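# Insert taper pins into both crank shaft collars

## Task

Push a taper pin all the way into the collar hole of every crank shaft, entering from the hole's one correct side (a taper pin seats fully only from that side); a pin that stays in only because the robot is still holding it does not count.

## Robot and tools

Robot: two xArm7-style arms, left_arm and right_arm, each with seven revolute joints and a parallel two-finger gripper. Bases in the scene frame: left_arm at (-0.026, +0.406, 0) m, quat_wxyz (+1.000, 0, 0, -0.025); right_arm at (+0.048, -0.275, 0) m, quat_wxyz (+1.000, 0, 0, -0.016).

Scene frame: origin on the table top midway between the arms, +z up, +x away from the robot over the table, left_arm on the +y side. The arm names do not refer to image sides. Gripper frame: fingers extend along its +z and close along its y. end_effector_position is the pinch point between closed pads, roughly 2 cm short of the fingertips; closing pushes the tips about 10 mm further along +z. Reported hand positions can be off, more so at long reach.

execute_actions(actions, pictures): actions is a list holding one action, one wait, or nothing.
- Empty list {"actions": []}: no command, just returns the state.
- Action {"rows": [...], "steps": n}: n from 1 to 15 control steps of 1/30 s (default 15). Each row covers one step; if rows are fewer than steps the last row repeats. Every row has exactly 16 numbers, each within [-1, 1], for both arms even if one is idle: left_arm's 7 joint values then its gripper opening, then right_arm's 7 joint values then its opening. Joint order: waist, shoulder, upper arm roll, elbow, forearm roll, wrist pitch, wrist roll.
- Joint values are offsets, not poses, scaled so 1.0 = 2.036 rad. They are measured from the joint angles in the latest result that printed them; before any such result in the scene, and for later calls within one reply, from where the arm stands when the action begins. They are not relative to the previous row. Sending all zeros therefore pulls the arm back to that reference; it is not a pause.
- Opening is absolute: +1 fully open, -1 closed.
- Wait {"steps": n}, n up to 300: no command; returns after n steps counted from the last result, your reply time included.
- pictures (boolean) chooses whether camera images come back; by default they do.
A refused call sends nothing.

Joint ranges (rad): waist -6.283..6.283, shoulder -2.059..2.094, upper arm roll -6.283..6.283, elbow -0.192..3.927, forearm roll -6.283..6.283, wrist pitch -1.693..3.142, wrist roll -6.283..6.283. Asking for more than 0.010 rad beyond an end gets the call refused; true ends may differ by up to 0.010 rad, and commands past the real end are clipped there, reported as "joint sent to its limit" (possibly about an earlier, still-running action). No such line does not prove room remains.

Motion limits: joint targets move at most 3.14 rad/s, with 0.16 s to accelerate, and all joints of an arm are timed to arrive together. Each step's target stays within 0.623 rad of the measured angle, and is scaled back if it would put the gripper more than 70 mm from where it is measured. Between calls the arms keep heading to the last row sent until they settle or a step is HELD.

Result lines: the state line gives each gripper's position (m), quat_wxyz and linear/angular velocity in the scene frame. Joint positions / Joint velocities give, per arm, the seven joints (rad, rad/s) then finger pad gap (m; 0.084 fully open). grip_measured is the measured opening on the command scale. "joint command not followed" means the clearance check altered or blocked joint targets on some steps. HELD marks steps where your row was partly or wholly not sent. MOTOR HOT appears from 65 °C; at 80 °C an OVER-TEMPERATURE FAULT brakes that arm until cooled. A torque fault (load limits N m: waist 43.5, shoulder 43.5, upper arm roll 26.1, elbow 26.1, forearm roll 26.1, wrist pitch 17.4, wrist roll 17.4; held weight counts) stops the arm, backs the joint off, holds 10 s and drops the rest of the call.

Gripping: to keep hold, command an opening well under grip_measured; the larger the gap, the firmer the squeeze (about 24 N per pad, objects up to ~6 cm). Slamming shut can push harder and even spring the fingers open. Echoing grip_measured gives only light pressure and wide parts may slip. Holding loads heats motors, so release when done.

zoom_image(camera, region): enlarged crop of the latest full image from cam_high, cam_low, cam_left_wrist or cam_right_wrist (all 504x504); region = [x0, y0, x1, y1] pixels from the top-left, at most 504 by 504.

read_manual(section): returns URDF licence texts ("licences"); no motion.

finished_scene(scene): ends and grades the current scene by its number; irreversible. The pins must be fully seated and stay so without the gripper. Replying without a tool call ends everything.

Camera calibration (OpenCV pinhole plus radial, T_world_to_cam in metres) is given per camera; fixed cameras may be off by a couple of degrees and millimetres, and wrist camera poses follow reported joint angles.

Avoid: knocking anything off the table, arms colliding or pressing on each other, hard shoves, drops, slips and slams. Parts may occasionally be tugged or nudged by outside disturbances, so keep a firm grip while carrying.

Each tool is called after "Call:" by a JSON object that holds its "op" and its "data".

## Session

Call:
{"op": "execute_actions", "data": {"actions": []}}

Scene clock: 0.00 s of 6600.00 s.
left_arm: end_effector_position=(+0.2694, +0.5992, +0.2553) grip_measured=+1.00 end_effector_quat_wxyz=(+0.259, +0.805, +0.000, -0.534) end_effector_velocity=(-0.000, -0.000, -0.000) end_effector_angular_velocity=(-0.001, -0.000, +0.000) | right_arm: end_effector_position=(+0.7383, -0.1938, +0.3362) grip_measured=+1.00 end_effector_quat_wxyz=(+0.306, +0.261, +0.885, +0.235) end_effector_velocity=(+0.000, -0.002, -0.000) end_effector_angular_velocity=(-0.001, +0.000, -0.003)
Joint positions: left_arm=[ 0.581  0.673 -0.018  1.845  0.1    2.441  0.536  0.084] | right_arm=[-0.123  0.26   0.273  1.397  0.346  0.401 -2.752  0.084]
Joint velocities: left_arm=[ 0.     0.    -0.    -0.001 -0.001 -0.     0.001 -0.   ] | right_arm=[ 0.     0.    -0.004 -0.    -0.    -0.     0.    -0.   ]
Motor temperatures (°C, as the motors report them): left_arm=[30 31 32 31 31 34 30] | right_arm=[29 29 31 31 33 30 35]

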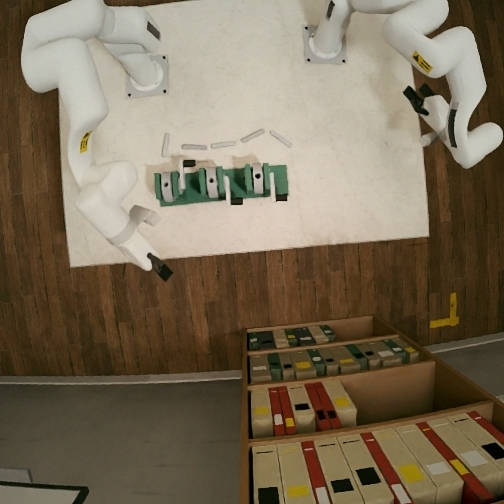

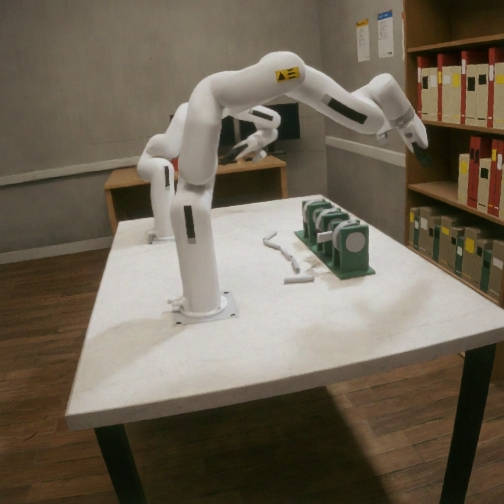

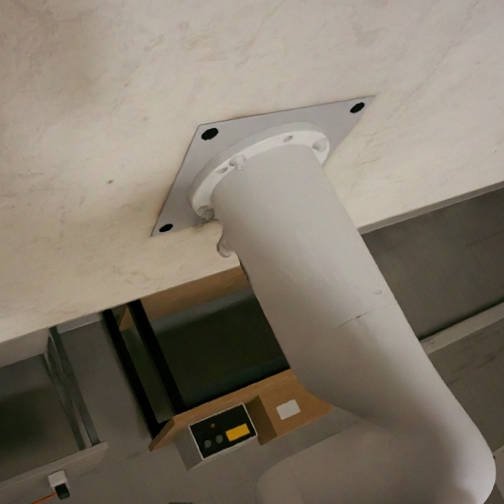

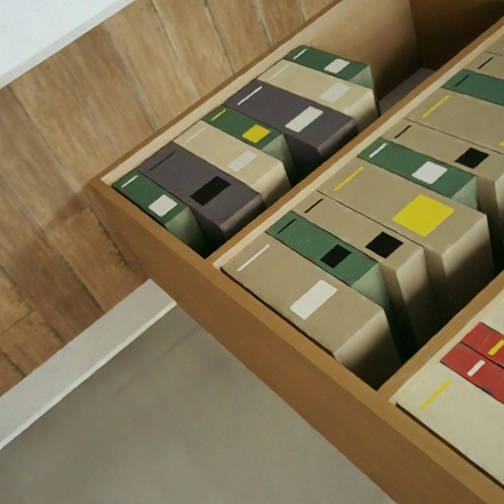

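Call:
{"op": "zoom_image", "data": {"camera": "cam_high", "region": [140, 120, 310, 220]}}

Call:
{"op": "zoom_image", "data": {"camera": "cam_low", "region": [250, 190, 390, 290]}}

Region (140, 120, 310, 220) of cam_high's 504x504 image, scaled by 2.965, with more detail than that image has; it fills the top 296 rows of this view, and the rest is white.

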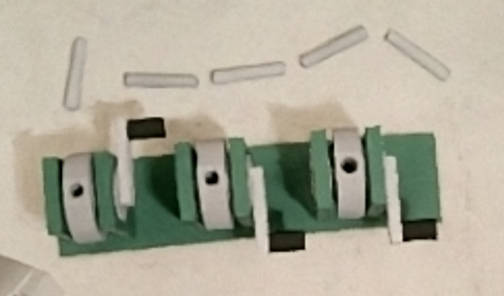

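Region (250, 190, 390, 290) of cam_low's 504x504 image, scaled by 3.600, with more detail than that image has; it fills the top 360 rows of this view, and the rest is white.

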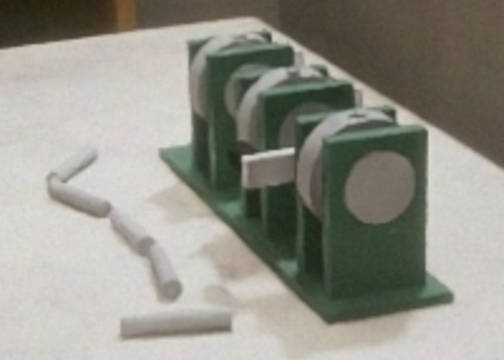

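Call:
{"op": "execute_actions", "data": {"actions": [{"rows": [[0,0,0,0,0,0,0,1, 0.2306,-0.0476,-0.134,0.1036,-0.170,0.513,0.735,1]], "steps": 15}], "pictures": false}}

Call:
{"op": "execute_actions", "data": {"actions": [{"steps": 30}]}}

Scene clock: 110.67 s of 6600.00 s.
left_arm: end_effector_position=(+0.2694, +0.5992, +0.2553) grip_measured=+1.00 end_effector_quat_wxyz=(+0.259, +0.805, +0.000, -0.534) end_effector_velocity=(+0.000, +0.000, -0.000) end_effector_angular_velocity=(-0.000, -0.001, -0.000) | right_arm: end_effector_position=(+0.6107, -0.1008, +0.3324) grip_measured=+1.00 end_effector_quat_wxyz=(+0.063, +0.438, +0.890, +0.107) end_effector_velocity=(-0.395, -0.036, -0.073) end_effector_angular_velocity=(-0.343, +1.709, -2.149)
Joint positions: left_arm=[ 0.581  0.673 -0.018  1.845  0.1    2.441  0.536  0.084] | right_arm=[ 0.253  0.182  0.057  1.566  0.069  1.147 -1.971  0.084]
Joint velocities: left_arm=[-0.     0.001  0.     0.     0.    -0.001  0.    -0.   ] | right_arm=[ 0.599 -0.113 -0.378  0.256 -0.451  1.912  2.69  -0.   ]
Motor temperatures (°C, as the motors report them): left_arm=[30 32 32 34 31 35 30] | right_arm=[29 30 31 36 33 31 35]
Steps of this call (steps 1 to 90: nothing new was sent; then 107.17 s passed at rest; steps 91 to 105: all 15 steps of this action). Readings (joint positions):
91: left_arm=[0.581 0.673 -0.018 1.845 0.100 2.441 0.536] | right_arm=[-0.123 0.260 0.273 1.397 0.345 0.402 -2.752]
92: left_arm=[0.581 0.673 -0.018 1.845 0.100 2.441 0.536] | right_arm=[-0.119 0.259 0.269 1.399 0.342 0.409 -2.745]
94: left_arm=[0.581 0.673 -0.018 1.845 0.100 2.441 0.536] | right_arm=[-0.084 0.254 0.243 1.414 0.315 0.459 -2.694]
98: left_arm=[0.581 0.673 -0.018 1.845 0.100 2.441 0.536] | right_arm=[0.057 0.223 0.170 1.479 0.213 0.664 -2.489]
105: the state above

Scene clock: 111.67 s of 6600.00 s.
left_arm: end_effector_position=(+0.2694, +0.5992, +0.2553) grip_measured=+1.00 end_effector_quat_wxyz=(+0.259, +0.805, +0.000, -0.534) end_effector_velocity=(-0.000, -0.000, +0.000) end_effector_angular_velocity=(+0.000, +0.002, +0.000) | right_arm: end_effector_position=(+0.5472, -0.1121, +0.3300) grip_measured=+1.00 end_effector_quat_wxyz=(-0.000, +0.707, +0.707, -0.000) end_effector_velocity=(+0.000, -0.001, +0.001) end_effector_angular_velocity=(-0.001, -0.002, -0.002)
Joint positions: left_arm=[ 0.581  0.673 -0.018  1.845  0.1    2.441  0.536  0.084] | right_arm=[ 0.346  0.163  0.     1.608 -0.     1.446 -1.256  0.084]
Joint velocities: left_arm=[-0.     0.     0.    -0.001  0.     0.001 -0.001 -0.   ] | right_arm=[-0.    -0.002 -0.001 -0.    -0.002  0.     0.001 -0.   ]
Motor temperatures (°C, as the motors report them): left_arm=[30 32 32 34 31 35 30] | right_arm=[29 30 31 36 33 31 35]
Steps of this call (steps 1 to 30: the robot went on to your last target). Readings (joint positions):
1: left_arm=[0.581 0.673 -0.018 1.845 0.100 2.441 0.536] | right_arm=[0.272 0.178 0.045 1.574 0.055 1.208 -1.878]
2: left_arm=[0.581 0.673 -0.018 1.845 0.100 2.441 0.536] | right_arm=[0.289 0.175 0.035 1.581 0.043 1.261 -1.782]
4: left_arm=[0.581 0.673 -0.018 1.845 0.100 2.441 0.536] | right_arm=[0.314 0.170 0.020 1.593 0.024 1.342 -1.588]
8: left_arm=[0.581 0.673 -0.018 1.845 0.100 2.441 0.536] | right_arm=[0.338 0.165 0.004 1.605 0.005 1.421 -1.337]
30: the state above
All arms were judged still, so your last target was given up. Only a new action makes them travel on or press farther. Fingers that are still opening or closing keep moving.
camera_calibration (this result's frames):
cam_left_wrist: T_world_to_cam=[[0.29023, -0.861466, 0.416705, 0.365725], [-0.447112, 0.262926, 0.854963, -0.185245], [-0.846083, -0.43445, -0.308863, 0.698369], [0, 0, 0, 1]] pos_world=[0.401909, 0.667171, 0.221678]
cam_right_wrist: T_world_to_cam=[[0.999809, -0.00074175, 0.0195102, -0.523161], [-0.000856788, -0.999982, 0.00588865, -0.0429521], [0.0195055, -0.00590424, -0.999792, 0.452459], [0, 0, 0, 1]] pos_world=[0.514199, -0.0406679, 0.462824]

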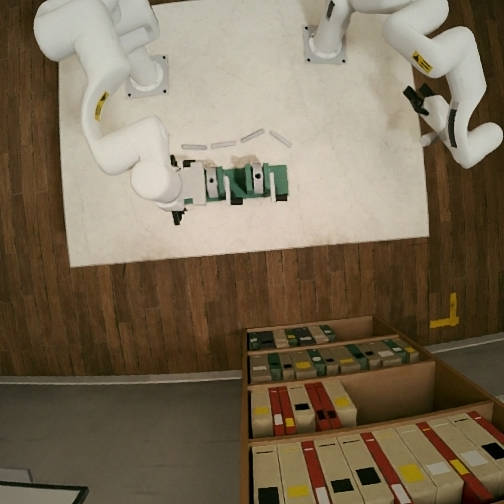

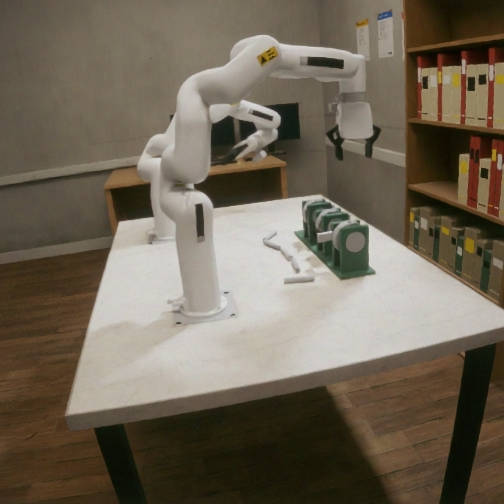

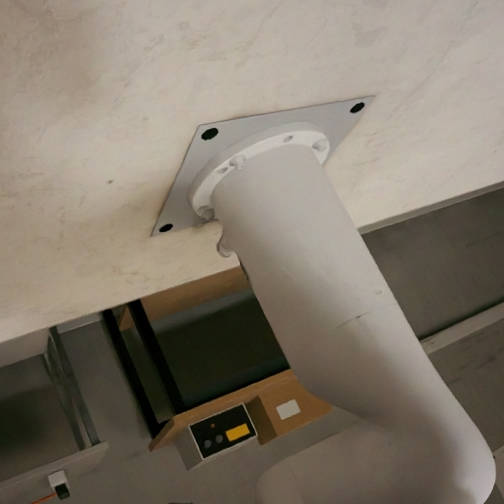

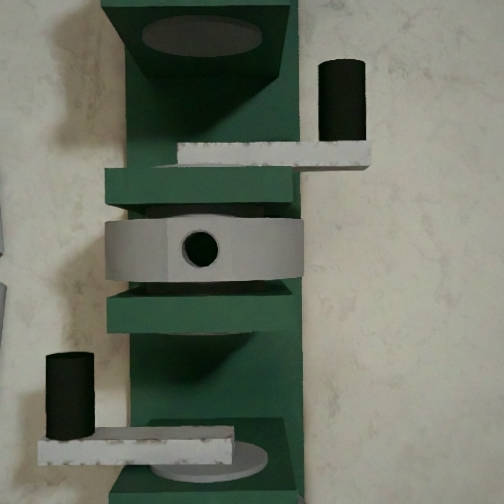

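Call:
{"op": "execute_actions", "data": {"actions": [{"rows": [[0,0,0,0,0,0,0,1, -0.0613,-0.1916,0,-0.2151,0,-0.024,-0.0616,1]], "steps": 15}], "pictures": false}}

Call:
{"op": "execute_actions", "data": {"actions": [{"steps": 15}]}}

Scene clock: 134.67 s of 6600.00 s.
left_arm: end_effector_position=(+0.2694, +0.5992, +0.2553) grip_measured=+1.00 end_effector_quat_wxyz=(+0.259, +0.805, +0.000, -0.534) end_effector_velocity=(+0.000, +0.000, -0.000) end_effector_angular_velocity=(-0.000, +0.000, -0.000) | right_arm: end_effector_position=(+0.4563, -0.1945, +0.3311) grip_measured=+1.00 end_effector_quat_wxyz=(+0.000, +0.707, +0.707, +0.000) end_effector_velocity=(-0.040, -0.008, -0.028) end_effector_angular_velocity=(-0.011, +0.041, +0.044)
Joint positions: left_arm=[ 0.581  0.673 -0.018  1.845  0.1    2.441  0.536  0.084] | right_arm=[ 0.225 -0.215  0.     1.185 -0.     1.399 -1.377  0.084]
Joint velocities: left_arm=[ 0.  0.  0.  0.  0. -0.  0.  0.] | right_arm=[-0.031 -0.106  0.028 -0.172  0.003 -0.023 -0.049 -0.   ]
Motor temperatures (°C, as the motors report them): left_arm=[30 33 32 34 31 35 30] | right_arm=[29 30 31 36 33 31 35]
Steps of this call (steps 1 to 90: nothing new was sent; then 19.50 s passed at rest; steps 91 to 105: all 15 steps of this action). Readings (joint positions):
91: left_arm=[0.581 0.673 -0.018 1.845 0.100 2.441 0.536] | right_arm=[0.346 0.163 0.000 1.608 -0.000 1.446 -1.256]
92: left_arm=[0.581 0.673 -0.018 1.845 0.100 2.441 0.536] | right_arm=[0.345 0.158 0.001 1.602 -0.000 1.444 -1.258]
94: left_arm=[0.581 0.673 -0.018 1.845 0.100 2.441 0.536] | right_arm=[0.332 0.118 0.003 1.551 0.000 1.438 -1.273]
98: left_arm=[0.581 0.673 -0.018 1.845 0.100 2.441 0.536] | right_arm=[0.276 -0.054 -0.001 1.366 -0.000 1.418 -1.326]
105: the state above

Scene clock: 135.17 s of 6600.00 s.
left_arm: end_effector_position=(+0.2694, +0.5992, +0.2553) grip_measured=+1.00 end_effector_quat_wxyz=(+0.259, +0.805, +0.000, -0.534) end_effector_velocity=(-0.000, -0.000, -0.000) end_effector_angular_velocity=(-0.000, +0.000, +0.000) | right_arm: end_effector_position=(+0.4530, -0.1967, +0.3299) grip_measured=+1.00 end_effector_quat_wxyz=(+0.000, +0.707, +0.708, -0.000) end_effector_velocity=(-0.000, +0.000, +0.001) end_effector_angular_velocity=(+0.000, -0.003, -0.000)
Joint positions: left_arm=[ 0.581  0.673 -0.018  1.845  0.1    2.441  0.536  0.084] | right_arm=[ 0.222 -0.227  0.     1.17  -0.     1.397 -1.381  0.084]
Joint velocities: left_arm=[ 0. -0. -0. -0. -0. -0.  0. -0.] | right_arm=[-0.    -0.003  0.001 -0.001 -0.    -0.001  0.001 -0.   ]
Motor temperatures (°C, as the motors report them): left_arm=[30 33 32 34 31 35 30] | right_arm=[29 30 31 36 33 31 35]
Steps of this call (steps 1 to 15: the robot went on to your last target). Readings (joint positions):
1: left_arm=[0.581 0.673 -0.018 1.845 0.100 2.441 0.536] | right_arm=[0.225 -0.218 0.001 1.180 -0.000 1.398 -1.378]
2: left_arm=[0.581 0.673 -0.018 1.845 0.100 2.441 0.536] | right_arm=[0.224 -0.220 0.001 1.177 -0.000 1.398 -1.379]
4: left_arm=[0.581 0.673 -0.018 1.845 0.100 2.441 0.536] | right_arm=[0.223 -0.222 0.001 1.174 -0.000 1.397 -1.380]
8: left_arm=[0.581 0.673 -0.018 1.845 0.100 2.441 0.536] | right_arm=[0.222 -0.225 0.001 1.171 -0.000 1.397 -1.381]
15: the state above
camera_calibration (this result's frames):
cam_left_wrist: T_world_to_cam=[[0.290231, -0.861466, 0.416705, 0.365725], [-0.447112, 0.262926, 0.854963, -0.185245], [-0.846083, -0.43445, -0.308863, 0.698369], [0, 0, 0, 1]] pos_world=[0.401909, 0.667172, 0.221678]
cam_right_wrist: T_world_to_cam=[[0.999794, 0.000061705, 0.0203098, -0.429126], [-0.0000558623, -0.999983, 0.00578806, -0.127943], [0.0203099, -0.005788, -0.999777, 0.453407], [0, 0, 0, 1]] pos_world=[0.419822, -0.12529, 0.462762]

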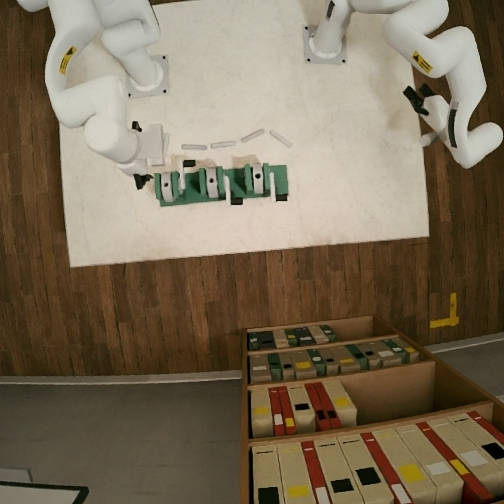

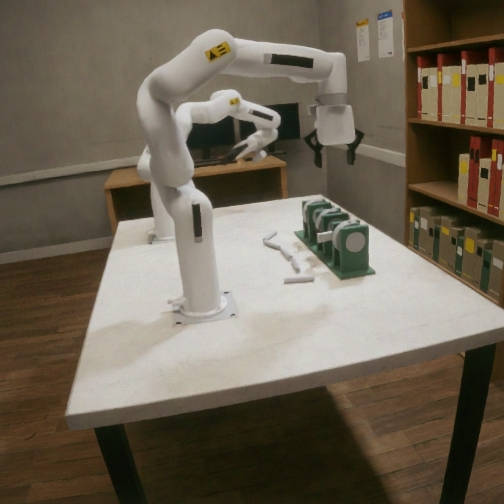

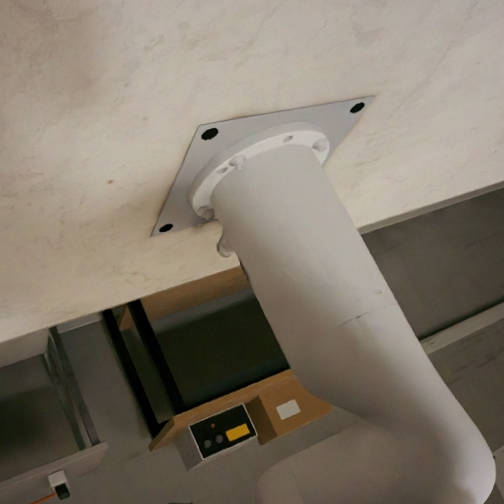

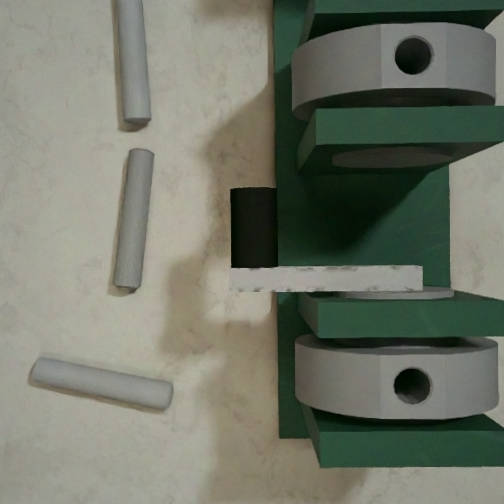

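Call:
{"op": "zoom_image", "data": {"camera": "cam_right_wrist", "region": [280, 0, 504, 460]}}

Call:
{"op": "zoom_image", "data": {"camera": "cam_right_wrist", "region": [0, 0, 250, 430]}}

Region (280, 0, 504, 460) of cam_right_wrist's 504x504 image, scaled by 1.096, with more detail than that image has; it fills the left 245 columns of this view, and the rest is white.

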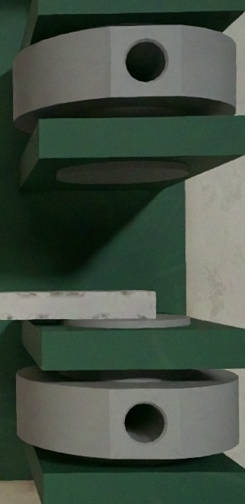

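Region (0, 0, 250, 430) of cam_right_wrist's 504x504 image, scaled by 1.172, with more detail than that image has; it fills the left 293 columns of this view, and the rest is white.

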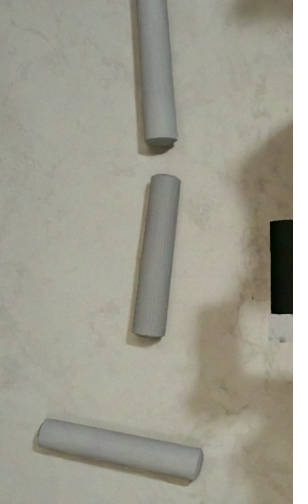

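Call:
{"op": "zoom_image", "data": {"camera": "cam_right_wrist", "region": [362, 340, 462, 440]}}

Call:
{"op": "zoom_image", "data": {"camera": "cam_right_wrist", "region": [362, 10, 462, 110]}}

Call:
{"op": "zoom_image", "data": {"camera": "cam_right_wrist", "region": [20, 130, 190, 420]}}

Region (362, 340, 462, 440) of cam_right_wrist's 504x504 image, scaled by 5.040, with more detail than that image has.

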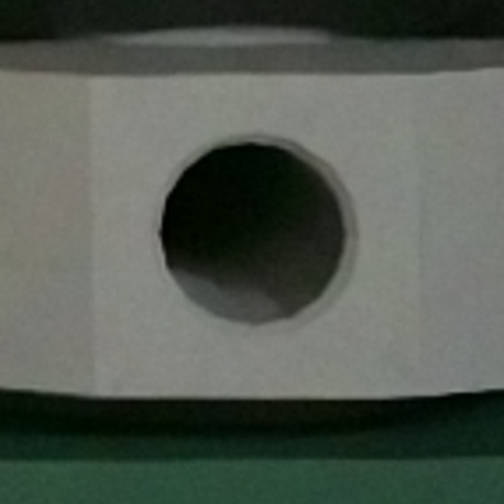

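Region (362, 10, 462, 110) of cam_right_wrist's 504x504 image, scaled by 5.040, with more detail than that image has.

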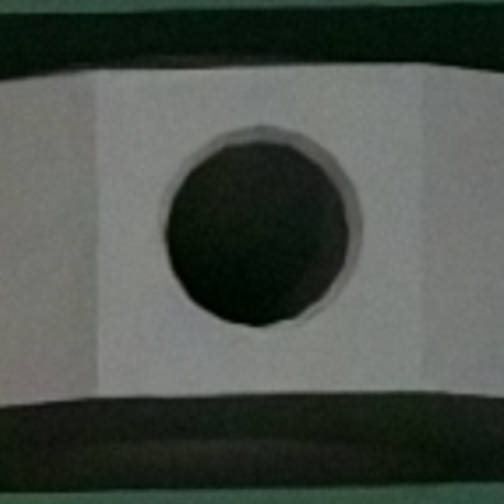

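Region (20, 130, 190, 420) of cam_right_wrist's 504x504 image, scaled by 1.738, with more detail than that image has; it fills the left 295 columns of this view, and the rest is white.

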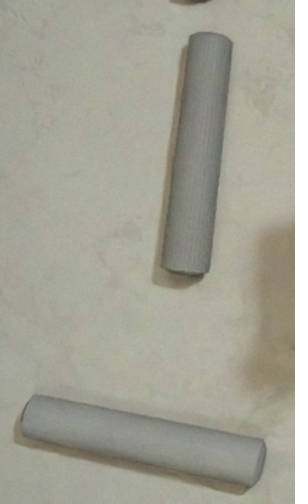

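Call:
{"op": "execute_actions", "data": {"actions": [{"rows": [[0,0,0,0,0,0,0,1, 0.1036,0.0315,0,-0.1535,0,-0.185,0.1036,0.1]], "steps": 15}], "pictures": false}}

Call:
{"op": "execute_actions", "data": {"actions": [{"steps": 15}]}}

Scene clock: 218.87 s of 6600.00 s.
left_arm: end_effector_position=(+0.2694, +0.5992, +0.2553) grip_measured=+1.00 end_effector_quat_wxyz=(+0.259, +0.805, +0.000, -0.534) end_effector_velocity=(-0.000, -0.000, +0.000) end_effector_angular_velocity=(-0.001, +0.001, -0.000) | right_arm: end_effector_position=(+0.4290, -0.1159, +0.2036) grip_measured=+0.09 end_effector_quat_wxyz=(-0.001, +0.705, +0.709, -0.003) end_effector_velocity=(+0.008, +0.023, -0.023) end_effector_angular_velocity=(+0.045, -0.098, -0.061)
Joint positions: left_arm=[ 0.581  0.673 -0.018  1.845  0.1    2.441  0.536  0.084] | right_arm=[ 0.425 -0.163  0.002  0.869 -0.     1.038 -1.18   0.048]
Joint velocities: left_arm=[ 0.    -0.001 -0.    -0.002  0.     0.     0.     0.   ] | right_arm=[ 0.083 -0.001 -0.04  -0.094 -0.002 -0.201  0.106  0.   ]
Motor temperatures (°C, as the motors report them): left_arm=[30 33 32 34 31 35 30] | right_arm=[29 29 31 37 33 30 35]
Steps of this call (steps 1 to 15: the robot went on to your last target; steps 16 to 90: nothing new was sent; then 80.20 s passed at rest; steps 91 to 105: all 15 steps of this action). Readings (joint positions):
91: left_arm=[0.581 0.673 -0.018 1.845 0.100 2.441 0.536] | right_arm=[0.222 -0.227 0.000 1.170 -0.000 1.396 -1.381]
92: left_arm=[0.581 0.673 -0.018 1.845 0.100 2.441 0.536] | right_arm=[0.225 -0.227 -0.001 1.166 -0.000 1.389 -1.377]
94: left_arm=[0.581 0.673 -0.018 1.845 0.100 2.441 0.536] | right_arm=[0.250 -0.222 -0.004 1.131 -0.001 1.341 -1.351]
98: left_arm=[0.581 0.673 -0.018 1.845 0.100 2.441 0.536] | right_arm=[0.330 -0.193 0.001 1.008 -0.000 1.203 -1.273]
105: the state above

Scene clock: 219.37 s of 6600.00 s.
left_arm: end_effector_position=(+0.2694, +0.5992, +0.2553) grip_measured=+1.00 end_effector_quat_wxyz=(+0.259, +0.805, +0.000, -0.534) end_effector_velocity=(+0.000, +0.000, -0.000) end_effector_angular_velocity=(+0.000, +0.000, -0.000) | right_arm: end_effector_position=(+0.4286, -0.1135, +0.2003) grip_measured=+0.09 end_effector_quat_wxyz=(+0.000, +0.707, +0.708, +0.000) end_effector_velocity=(-0.001, +0.001, -0.001) end_effector_angular_velocity=(-0.000, +0.002, +0.001)
Joint positions: left_arm=[ 0.581  0.673 -0.018  1.845  0.1    2.441  0.536  0.084] | right_arm=[ 0.432 -0.163  0.     0.858 -0.     1.02  -1.171  0.048]
Joint velocities: left_arm=[-0.     0.001  0.     0.     0.    -0.    -0.    -0.   ] | right_arm=[ 0.002  0.001  0.001 -0.003  0.001 -0.002  0.     0.   ]
Motor temperatures (°C, as the motors report them): left_arm=[30 33 32 34 31 35 30] | right_arm=[29 29 31 37 33 30 35]
Steps of this call (steps 1 to 15: the robot went on to your last target). Readings (joint positions):
1: left_arm=[0.581 0.673 -0.018 1.845 0.100 2.441 0.536] | right_arm=[0.427 -0.164 0.001 0.867 -0.000 1.032 -1.177]
2: left_arm=[0.581 0.673 -0.018 1.845 0.100 2.441 0.536] | right_arm=[0.428 -0.164 0.000 0.865 -0.000 1.028 -1.175]
4: left_arm=[0.581 0.673 -0.018 1.845 0.100 2.441 0.536] | right_arm=[0.430 -0.164 -0.001 0.863 -0.000 1.024 -1.173]
8: left_arm=[0.581 0.673 -0.018 1.845 0.100 2.441 0.536] | right_arm=[0.432 -0.163 -0.000 0.860 -0.000 1.021 -1.171]
15: the state above
camera_calibration (this result's frames):
cam_left_wrist: T_world_to_cam=[[0.290231, -0.861466, 0.416705, 0.365725], [-0.447112, 0.262926, 0.854963, -0.185245], [-0.846083, -0.43445, -0.308863, 0.698369], [0, 0, 0, 1]] pos_world=[0.401909, 0.667172, 0.221678]
cam_right_wrist: T_world_to_cam=[[0.999785, -0.000129078, 0.0207464, -0.402181], [-0.000242705, -0.999985, 0.00547456, -0.0438376], [0.0207454, -0.00547842, -0.99977, 0.324607], [0, 0, 0, 1]] pos_world=[0.39535, -0.0421105, 0.333116]

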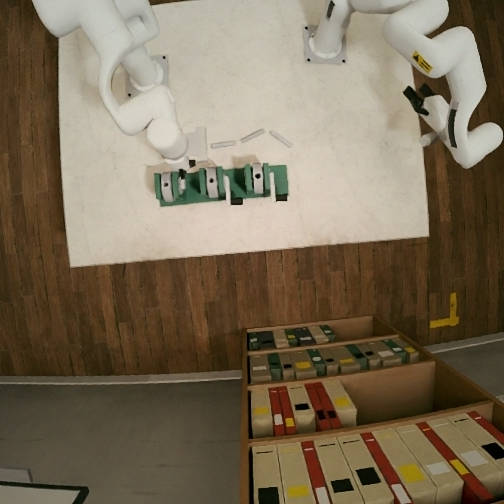

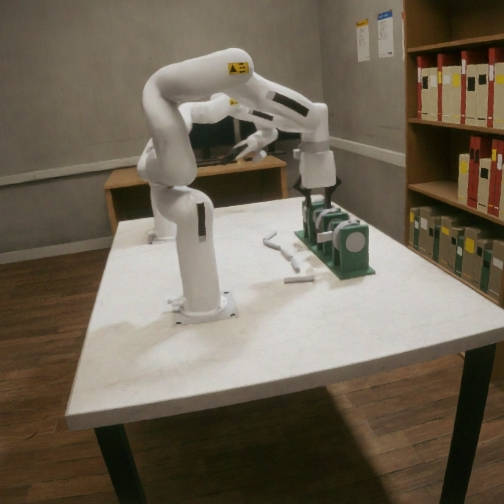

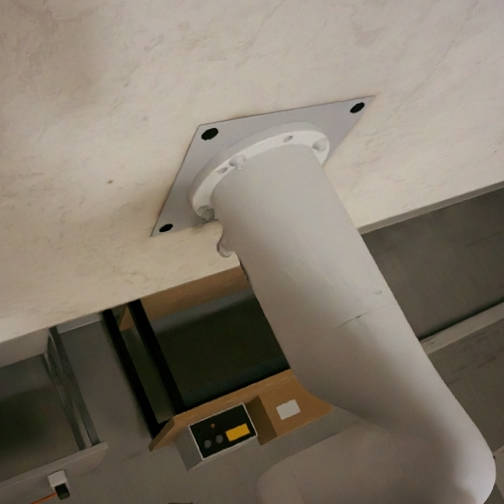

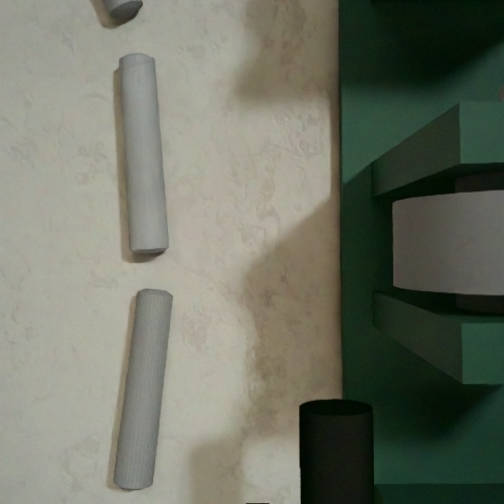

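Call:
{"op": "zoom_image", "data": {"camera": "cam_right_wrist", "region": [60, 0, 230, 504]}}

Region (60, 0, 230, 504) of cam_right_wrist's 504x504 image, scaled by 1.000; it fills the left 170 columns of this view, and the rest is white.

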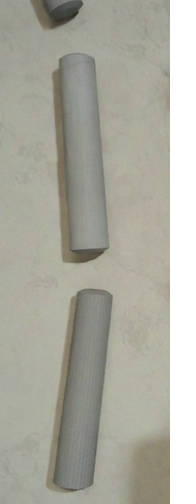

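Call:
{"op": "zoom_image", "data": {"camera": "cam_right_wrist", "region": [90, 40, 200, 270]}}

Call:
{"op": "zoom_image", "data": {"camera": "cam_right_wrist", "region": [90, 274, 200, 504]}}

Region (90, 40, 200, 270) of cam_right_wrist's 504x504 image, scaled by 2.191, with more detail than that image has; it fills the left 241 columns of this view, and the rest is white.

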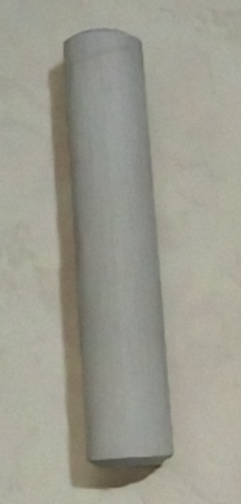

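Region (90, 274, 200, 504) of cam_right_wrist's 504x504 image, scaled by 2.191, with more detail than that image has; it fills the left 241 columns of this view, and the rest is white.

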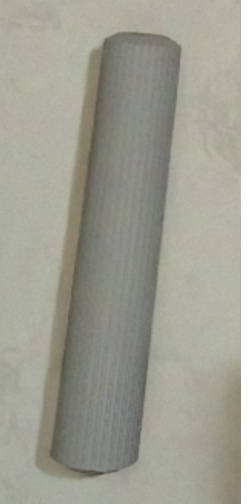

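Call:
{"op": "execute_actions", "data": {"actions": [{"rows": [[0,0,0,0,0,0,0,1, 0,0.0770,0,-0.0660,0,-0.1430,0,0.1]], "steps": 15}], "pictures": false}}

Call:
{"op": "execute_actions", "data": {"actions": [{"steps": 10}]}}

Scene clock: 235.90 s of 6600.00 s.
left_arm: end_effector_position=(+0.2694, +0.5992, +0.2553) grip_measured=+1.00 end_effector_quat_wxyz=(+0.259, +0.805, +0.000, -0.534) end_effector_velocity=(-0.000, -0.000, -0.000) end_effector_angular_velocity=(+0.000, -0.000, -0.000) | right_arm: end_effector_position=(+0.4296, -0.1131, +0.1077) grip_measured=+0.09 end_effector_quat_wxyz=(+0.001, +0.707, +0.708, +0.001) end_effector_velocity=(+0.006, +0.002, -0.007) end_effector_angular_velocity=(+0.012, -0.029, -0.001)
Joint positions: left_arm=[ 0.581  0.673 -0.018  1.845  0.1    2.441  0.536  0.084] | right_arm=[ 0.432 -0.009  0.     0.728 -0.     0.734 -1.171  0.048]
Joint velocities: left_arm=[-0.    -0.    -0.    -0.001 -0.    -0.001 -0.    -0.   ] | right_arm=[-0.001  0.015 -0.001 -0.015  0.    -0.061 -0.    -0.   ]
Motor temperatures (°C, as the motors report them): left_arm=[30 33 32 34 31 35 30] | right_arm=[29 29 31 36 33 30 35]
Steps of this call (steps 1 to 15: the robot went on to your last target; steps 16 to 90: nothing new was sent; then 13.03 s passed at rest; steps 91 to 105: all 15 steps of this action). Readings (joint positions):
91: left_arm=[0.581 0.673 -0.018 1.845 0.100 2.441 0.536] | right_arm=[0.433 -0.162 0.000 0.858 -0.000 1.019 -1.171]
92: left_arm=[0.581 0.673 -0.018 1.845 0.100 2.441 0.536] | right_arm=[0.433 -0.160 0.000 0.856 -0.000 1.013 -1.171]
94: left_arm=[0.581 0.673 -0.018 1.845 0.100 2.441 0.536] | right_arm=[0.433 -0.137 0.000 0.838 -0.000 0.962 -1.171]
98: left_arm=[0.581 0.673 -0.018 1.845 0.100 2.441 0.536] | right_arm=[0.432 -0.043 0.000 0.755 -0.000 0.806 -1.171]
105: the state above

Scene clock: 236.23 s of 6600.00 s.
left_arm: end_effector_position=(+0.2694, +0.5992, +0.2553) grip_measured=+1.00 end_effector_quat_wxyz=(+0.259, +0.805, +0.000, -0.534) end_effector_velocity=(+0.000, +0.000, +0.000) end_effector_angular_velocity=(+0.002, -0.001, +0.000) | right_arm: end_effector_position=(+0.4288, -0.1134, +0.1056) grip_measured=+0.09 end_effector_quat_wxyz=(+0.000, +0.707, +0.708, +0.001) end_effector_velocity=(-0.001, +0.001, -0.002) end_effector_angular_velocity=(-0.002, +0.004, +0.003)
Joint positions: left_arm=[ 0.581  0.673 -0.018  1.845  0.1    2.441  0.536  0.084] | right_arm=[ 0.432 -0.006  0.     0.724 -0.     0.729 -1.171  0.048]
Joint velocities: left_arm=[-0.    -0.    -0.     0.001 -0.    -0.    -0.001 -0.   ] | right_arm=[ 0.002  0.004  0.001 -0.001 -0.    -0.001  0.001 -0.   ]
Motor temperatures (°C, as the motors report them): left_arm=[30 33 32 34 31 35 30] | right_arm=[29 29 31 36 33 30 35]
Steps of this call (steps 1 to 10: the robot went on to your last target). Readings (joint positions):
1: left_arm=[0.581 0.673 -0.018 1.845 0.100 2.441 0.536] | right_arm=[0.432 -0.009 0.000 0.727 -0.000 0.733 -1.171]
2: left_arm=[0.581 0.673 -0.018 1.845 0.100 2.441 0.536] | right_arm=[0.432 -0.008 0.000 0.727 -0.000 0.732 -1.171]
4: left_arm=[0.581 0.673 -0.018 1.845 0.100 2.441 0.536] | right_arm=[0.432 -0.007 0.000 0.725 -0.000 0.730 -1.171]
8: left_arm=[0.581 0.673 -0.018 1.845 0.100 2.441 0.536] | right_arm=[0.432 -0.007 0.000 0.724 -0.000 0.729 -1.171]
10: the state above
camera_calibration (this result's frames):
cam_left_wrist: T_world_to_cam=[[0.290231, -0.861466, 0.416705, 0.365725], [-0.447112, 0.262926, 0.854963, -0.185245], [-0.846083, -0.43445, -0.308862, 0.698369], [0, 0, 0, 1]] pos_world=[0.401909, 0.667172, 0.221678]
cam_right_wrist: T_world_to_cam=[[0.999773, -0.0000799232, 0.0212883, -0.40044], [-0.000189347, -0.999987, 0.00513813, -0.04321], [0.0212876, -0.00514099, -0.99976, 0.229711], [0, 0, 0, 1]] pos_world=[0.395451, -0.0420605, 0.238403]

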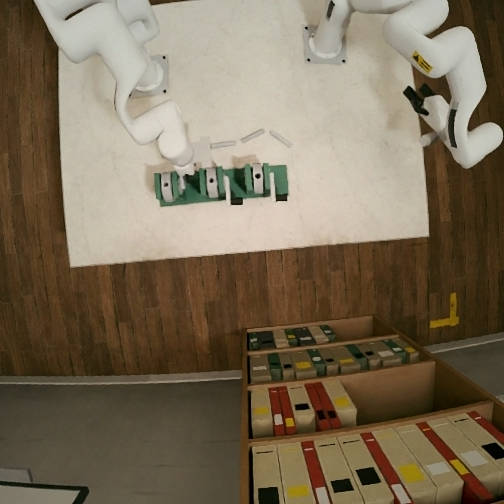

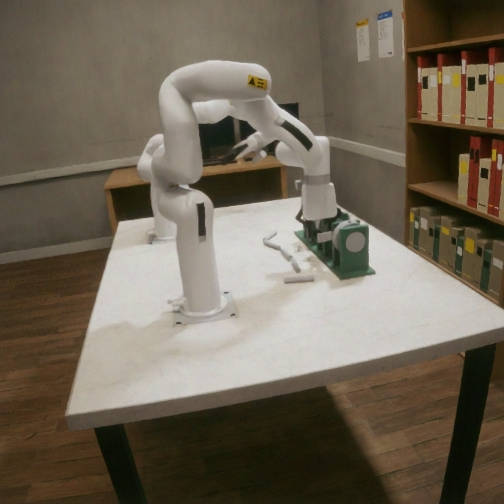

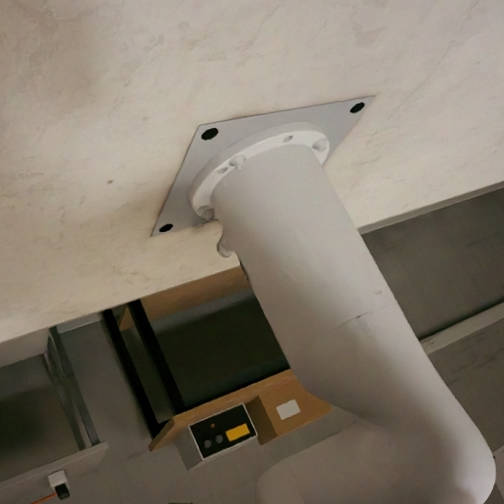

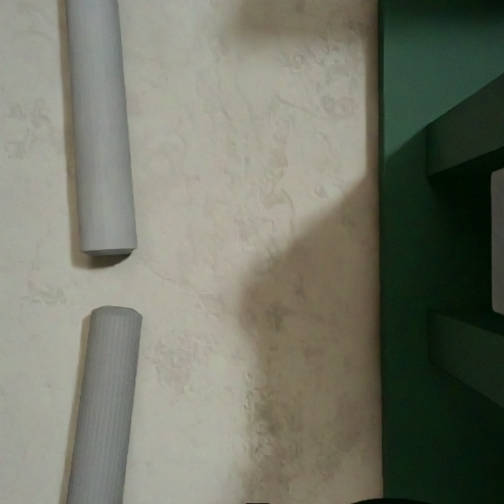

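Call:
{"op": "execute_actions", "data": {"actions": [{"rows": [[0,0,0,0,0,0,0,1, 0,0,0,0,0,0,0,-0.55]], "steps": 15}], "pictures": false}}

Scene clock: 241.40 s of 6600.00 s.
left_arm: end_effector_position=(+0.2694, +0.5992, +0.2553) grip_measured=+1.00 end_effector_quat_wxyz=(+0.259, +0.805, +0.000, -0.534) end_effector_velocity=(+0.000, +0.000, +0.001) end_effector_angular_velocity=(+0.002, -0.002, +0.000) | right_arm: end_effector_position=(+0.4279, -0.1134, +0.1050) grip_measured=-0.47 end_effector_quat_wxyz=(-0.000, +0.706, +0.708, -0.000) end_effector_velocity=(+0.001, -0.000, +0.001) end_effector_angular_velocity=(+0.001, -0.003, -0.000)
Joint positions: left_arm=[ 0.581  0.673 -0.018  1.845  0.1    2.441  0.536  0.084] | right_arm=[ 0.433 -0.006  0.001  0.723 -0.     0.73  -1.171  0.024]
Joint velocities: left_arm=[ 0.    -0.002 -0.    -0.    -0.    -0.001 -0.001  0.   ] | right_arm=[ 0.001 -0.001 -0.002  0.001 -0.001 -0.001 -0.    -0.   ]
Motor temperatures (°C, as the motors report them): left_arm=[30 33 32 34 31 35 30] | right_arm=[29 29 31 36 33 30 35]
Steps of this call (steps 1 to 15: the robot went on to your last target; steps 16 to 90: nothing new was sent; then 1.67 s passed at rest; steps 91 to 105: all 15 steps of this action). Readings (joint positions):
91: left_arm=[0.581 0.673 -0.018 1.845 0.100 2.441 0.536] | right_arm=[0.432 -0.006 0.000 0.724 -0.000 0.729 -1.171]
92: left_arm=[0.581 0.673 -0.018 1.845 0.100 2.441 0.536] | right_arm=[0.432 -0.006 0.000 0.724 -0.000 0.729 -1.171]
94: left_arm=[0.581 0.673 -0.018 1.845 0.100 2.441 0.536] | right_arm=[0.432 -0.006 0.000 0.724 -0.000 0.730 -1.171]
98: left_arm=[0.581 0.673 -0.018 1.845 0.100 2.441 0.536] | right_arm=[0.433 -0.006 0.001 0.723 -0.000 0.730 -1.171]
105: the state above

Call:
{"op": "execute_actions", "data": {"actions": [{"rows": [[0,0,0,0,0,0,0,1, -0.0037,-0.0200,0,0.0341,0,0.0541,-0.0037,-0.55]], "steps": 15}]}}

Scene clock: 261.97 s of 6600.00 s.
left_arm: end_effector_position=(+0.2694, +0.5992, +0.2553) grip_measured=+1.00 end_effector_quat_wxyz=(+0.259, +0.805, +0.000, -0.534) end_effector_velocity=(-0.000, -0.000, -0.000) end_effector_angular_velocity=(-0.001, +0.002, +0.000) | right_arm: end_effector_position=(+0.4386, -0.1132, +0.1408) grip_measured=-0.47 end_effector_quat_wxyz=(+0.001, +0.707, +0.707, +0.001) end_effector_velocity=(-0.001, +0.001, -0.001) end_effector_angular_velocity=(-0.001, +0.003, +0.005)
Joint positions: left_arm=[ 0.581  0.673 -0.018  1.845  0.1    2.441  0.536  0.084] | right_arm=[ 0.425 -0.048 -0.     0.795 -0.001  0.839 -1.178  0.024]
Joint velocities: left_arm=[ 0.     0.    -0.    -0.002  0.    -0.    -0.    -0.   ] | right_arm=[-0.     0.001  0.003 -0.     0.     0.002 -0.002  0.   ]
Motor temperatures (°C, as the motors report them): left_arm=[30 33 32 34 31 35 30] | right_arm=[29 30 31 39 33 31 35]
Steps of this call (steps 1 to 15: the robot went on to your last target; steps 16 to 90: nothing new was sent; then 17.07 s passed at rest; steps 91 to 105: all 15 steps of this action). Readings (joint positions):
91: left_arm=[0.581 0.673 -0.018 1.845 0.100 2.441 0.536] | right_arm=[0.432 -0.006 0.000 0.724 -0.000 0.730 -1.171]
92: left_arm=[0.581 0.673 -0.018 1.845 0.100 2.441 0.536] | right_arm=[0.432 -0.008 0.000 0.728 -0.000 0.736 -1.171]
94: left_arm=[0.581 0.673 -0.018 1.845 0.100 2.441 0.536] | right_arm=[0.430 -0.021 0.002 0.750 0.000 0.779 -1.174]
98: left_arm=[0.581 0.673 -0.018 1.845 0.100 2.441 0.536] | right_arm=[0.426 -0.046 0.000 0.786 -0.000 0.832 -1.177]
105: the state above
camera_calibration (this result's frames):
cam_left_wrist: T_world_to_cam=[[0.29023, -0.861466, 0.416704, 0.365725], [-0.447112, 0.262925, 0.854963, -0.185245], [-0.846084, -0.434449, -0.308863, 0.698369], [0, 0, 0, 1]] pos_world=[0.401909, 0.667171, 0.221678]
cam_right_wrist: T_world_to_cam=[[0.999733, -0.000922538, 0.0231031, -0.41136], [-0.00103064, -0.999989, 0.00466761, -0.0427787], [0.0230985, -0.00469017, -0.999722, 0.264004], [0, 0, 0, 1]] pos_world=[0.405107, -0.0419195, 0.273634]

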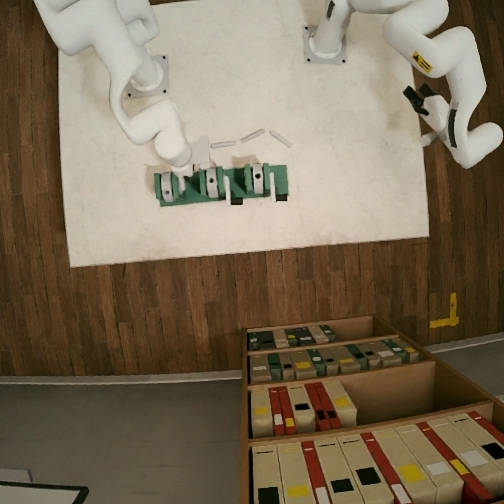

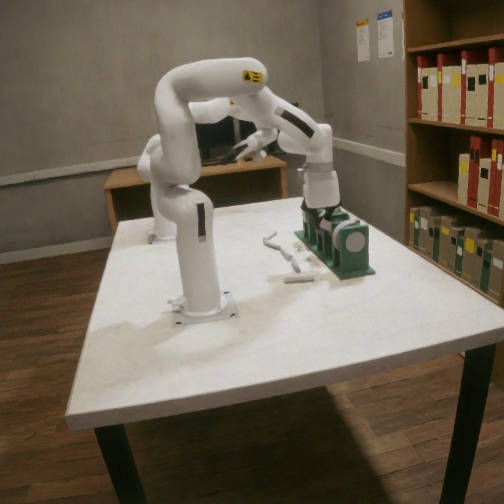

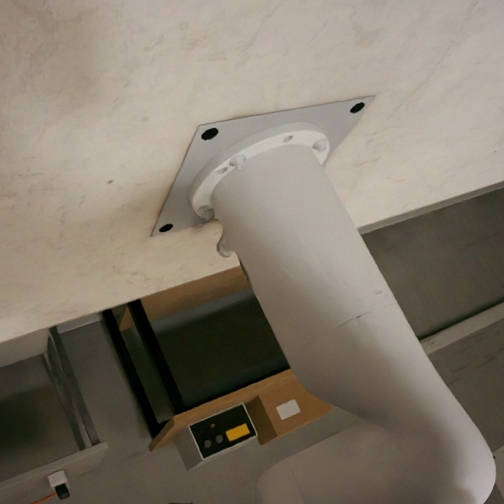

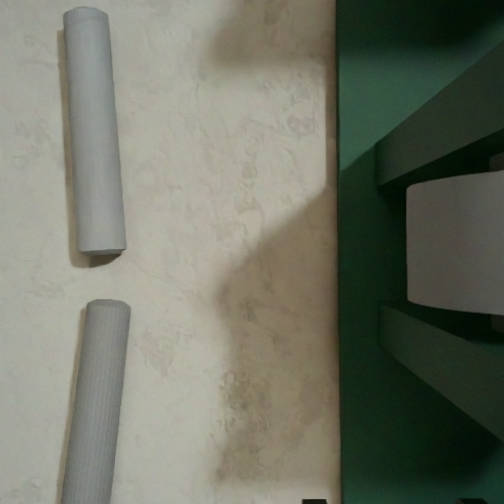

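Call:
{"op": "zoom_image", "data": {"camera": "cam_high", "region": [140, 130, 300, 220]}}

Region (140, 130, 300, 220) of cam_high's 504x504 image, scaled by 3.150, with more detail than that image has; it fills the top 284 rows of this view, and the rest is white.

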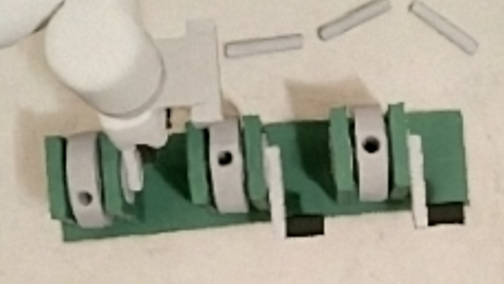

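Call:
{"op": "execute_actions", "data": {"actions": [{"rows": [[0,0,0,0,0,0,0,1, -0.0106,0.0172,0,0.0574,0,0.0421,-0.0105,-0.55],[0,0,0,0,0,0,0,1, -0.0106,0.0172,0,0.0574,0,0.0421,-0.0105,-0.55],[0,0,0,0,0,0,0,1, -0.0106,0.0172,0,0.0574,0,0.0421,-0.0105,-0.55],[0,0,0,0,0,0,0,1, -0.0106,0.0172,0,0.0574,0,0.0421,-0.0105,-0.55],[0,0,0,0,0,0,0,1, -0.0106,0.0172,0,0.0574,0,0.0421,-0.0105,-0.55],[0,0,0,0,0,0,0,1, -0.0106,0.0172,0,0.0574,0,0.0421,-0.0105,-0.55],[0,0,0,0,0,0,0,1, -0.0106,0.0172,0,0.0574,0,0.0421,-0.0105,-0.55],[0,0,0,0,0,0,0,1, -0.0106,0.0172,0,0.0574,0,0.0421,-0.0105,-0.55],[0,0,0,0,0,0,0,1, -0.0106,0.0172,0,0.0574,0,0.0421,-0.0105,-0.55],[0,0,0,0,0,0,0,1, -0.0234,0.0612,0,0.1237,0,0.0644,-0.0233,-0.55]], "steps": 15}], "pictures": false}}

Call:
{"op": "execute_actions", "data": {"actions": [{"steps": 10}], "pictures": false}}

Scene clock: 275.17 s of 6600.00 s.
left_arm: end_effector_position=(+0.2694, +0.5992, +0.2553) grip_measured=+1.00 end_effector_quat_wxyz=(+0.259, +0.805, +0.000, -0.534) end_effector_velocity=(+0.000, -0.000, -0.000) end_effector_angular_velocity=(-0.001, +0.000, -0.000) | right_arm: end_effector_position=(+0.4884, -0.1131, +0.1718) grip_measured=-0.47 end_effector_quat_wxyz=(+0.001, +0.707, +0.707, +0.001) end_effector_velocity=(+0.124, +0.004, +0.014) end_effector_angular_velocity=(-0.002, +0.021, +0.002)
Joint positions: left_arm=[ 0.581  0.673 -0.018  1.845  0.1    2.441  0.536  0.084] | right_arm=[ 0.384  0.052 -0.001  1.009 -0.     0.955 -1.218  0.024]
Joint velocities: left_arm=[ 0.     0.001 -0.     0.    -0.     0.     0.001  0.   ] | right_arm=[-0.093  0.368  0.006  0.492  0.006  0.144 -0.092 -0.   ]
Motor temperatures (°C, as the motors report them): left_arm=[30 33 32 34 31 35 30] | right_arm=[29 30 31 38 33 32 35]
Steps of this call (steps 1 to 15: the robot went on to your last target; steps 16 to 90: nothing new was sent; then 9.70 s passed at rest; steps 91 to 105: all 15 steps of this action). Readings (joint positions):
91: left_arm=[0.581 0.673 -0.018 1.845 0.100 2.441 0.536] | right_arm=[0.425 -0.047 0.001 0.793 -0.000 0.841 -1.178]
92: left_arm=[0.581 0.673 -0.018 1.845 0.100 2.441 0.536] | right_arm=[0.424 -0.045 0.001 0.798 -0.000 0.846 -1.179]
94: left_arm=[0.581 0.673 -0.018 1.845 0.100 2.441 0.536] | right_arm=[0.418 -0.031 0.003 0.834 0.001 0.880 -1.187]
98: left_arm=[0.581 0.673 -0.018 1.845 0.100 2.441 0.536] | right_arm=[0.405 -0.016 -0.002 0.903 -0.001 0.908 -1.197]
105: the state above

Scene clock: 275.50 s of 6600.00 s.
left_arm: end_effector_position=(+0.2694, +0.5992, +0.2553) grip_measured=+1.00 end_effector_quat_wxyz=(+0.259, +0.805, +0.000, -0.534) end_effector_velocity=(+0.000, +0.000, -0.001) end_effector_angular_velocity=(-0.000, +0.001, -0.000) | right_arm: end_effector_position=(+0.4959, -0.1132, +0.1726) grip_measured=-0.47 end_effector_quat_wxyz=(-0.001, +0.707, +0.708, -0.002) end_effector_velocity=(+0.003, +0.000, +0.001) end_effector_angular_velocity=(+0.000, -0.001, +0.001)
Joint positions: left_arm=[ 0.581  0.673 -0.018  1.845  0.1    2.441  0.536  0.084] | right_arm=[ 0.378  0.077  0.     1.044 -0.     0.971 -1.225  0.024]
Joint velocities: left_arm=[-0.     0.002  0.     0.001  0.     0.     0.     0.   ] | right_arm=[-0.001  0.006 -0.     0.011  0.     0.004 -0.002 -0.   ]
Motor temperatures (°C, as the motors report them): left_arm=[30 33 32 34 31 35 30] | right_arm=[29 30 31 38 33 32 35]
Steps of this call (steps 1 to 10: the robot went on to your last target). Readings (joint positions):
1: left_arm=[0.581 0.673 -0.018 1.845 0.100 2.441 0.536] | right_arm=[0.382 0.061 -0.000 1.022 -0.000 0.960 -1.221]
2: left_arm=[0.581 0.673 -0.018 1.845 0.100 2.441 0.536] | right_arm=[0.380 0.067 -0.000 1.030 -0.000 0.963 -1.222]
4: left_arm=[0.581 0.673 -0.018 1.845 0.100 2.441 0.536] | right_arm=[0.379 0.073 0.000 1.038 -0.000 0.967 -1.224]
8: left_arm=[0.581 0.673 -0.018 1.845 0.100 2.441 0.536] | right_arm=[0.378 0.076 0.000 1.043 -0.000 0.970 -1.225]
10: the state above


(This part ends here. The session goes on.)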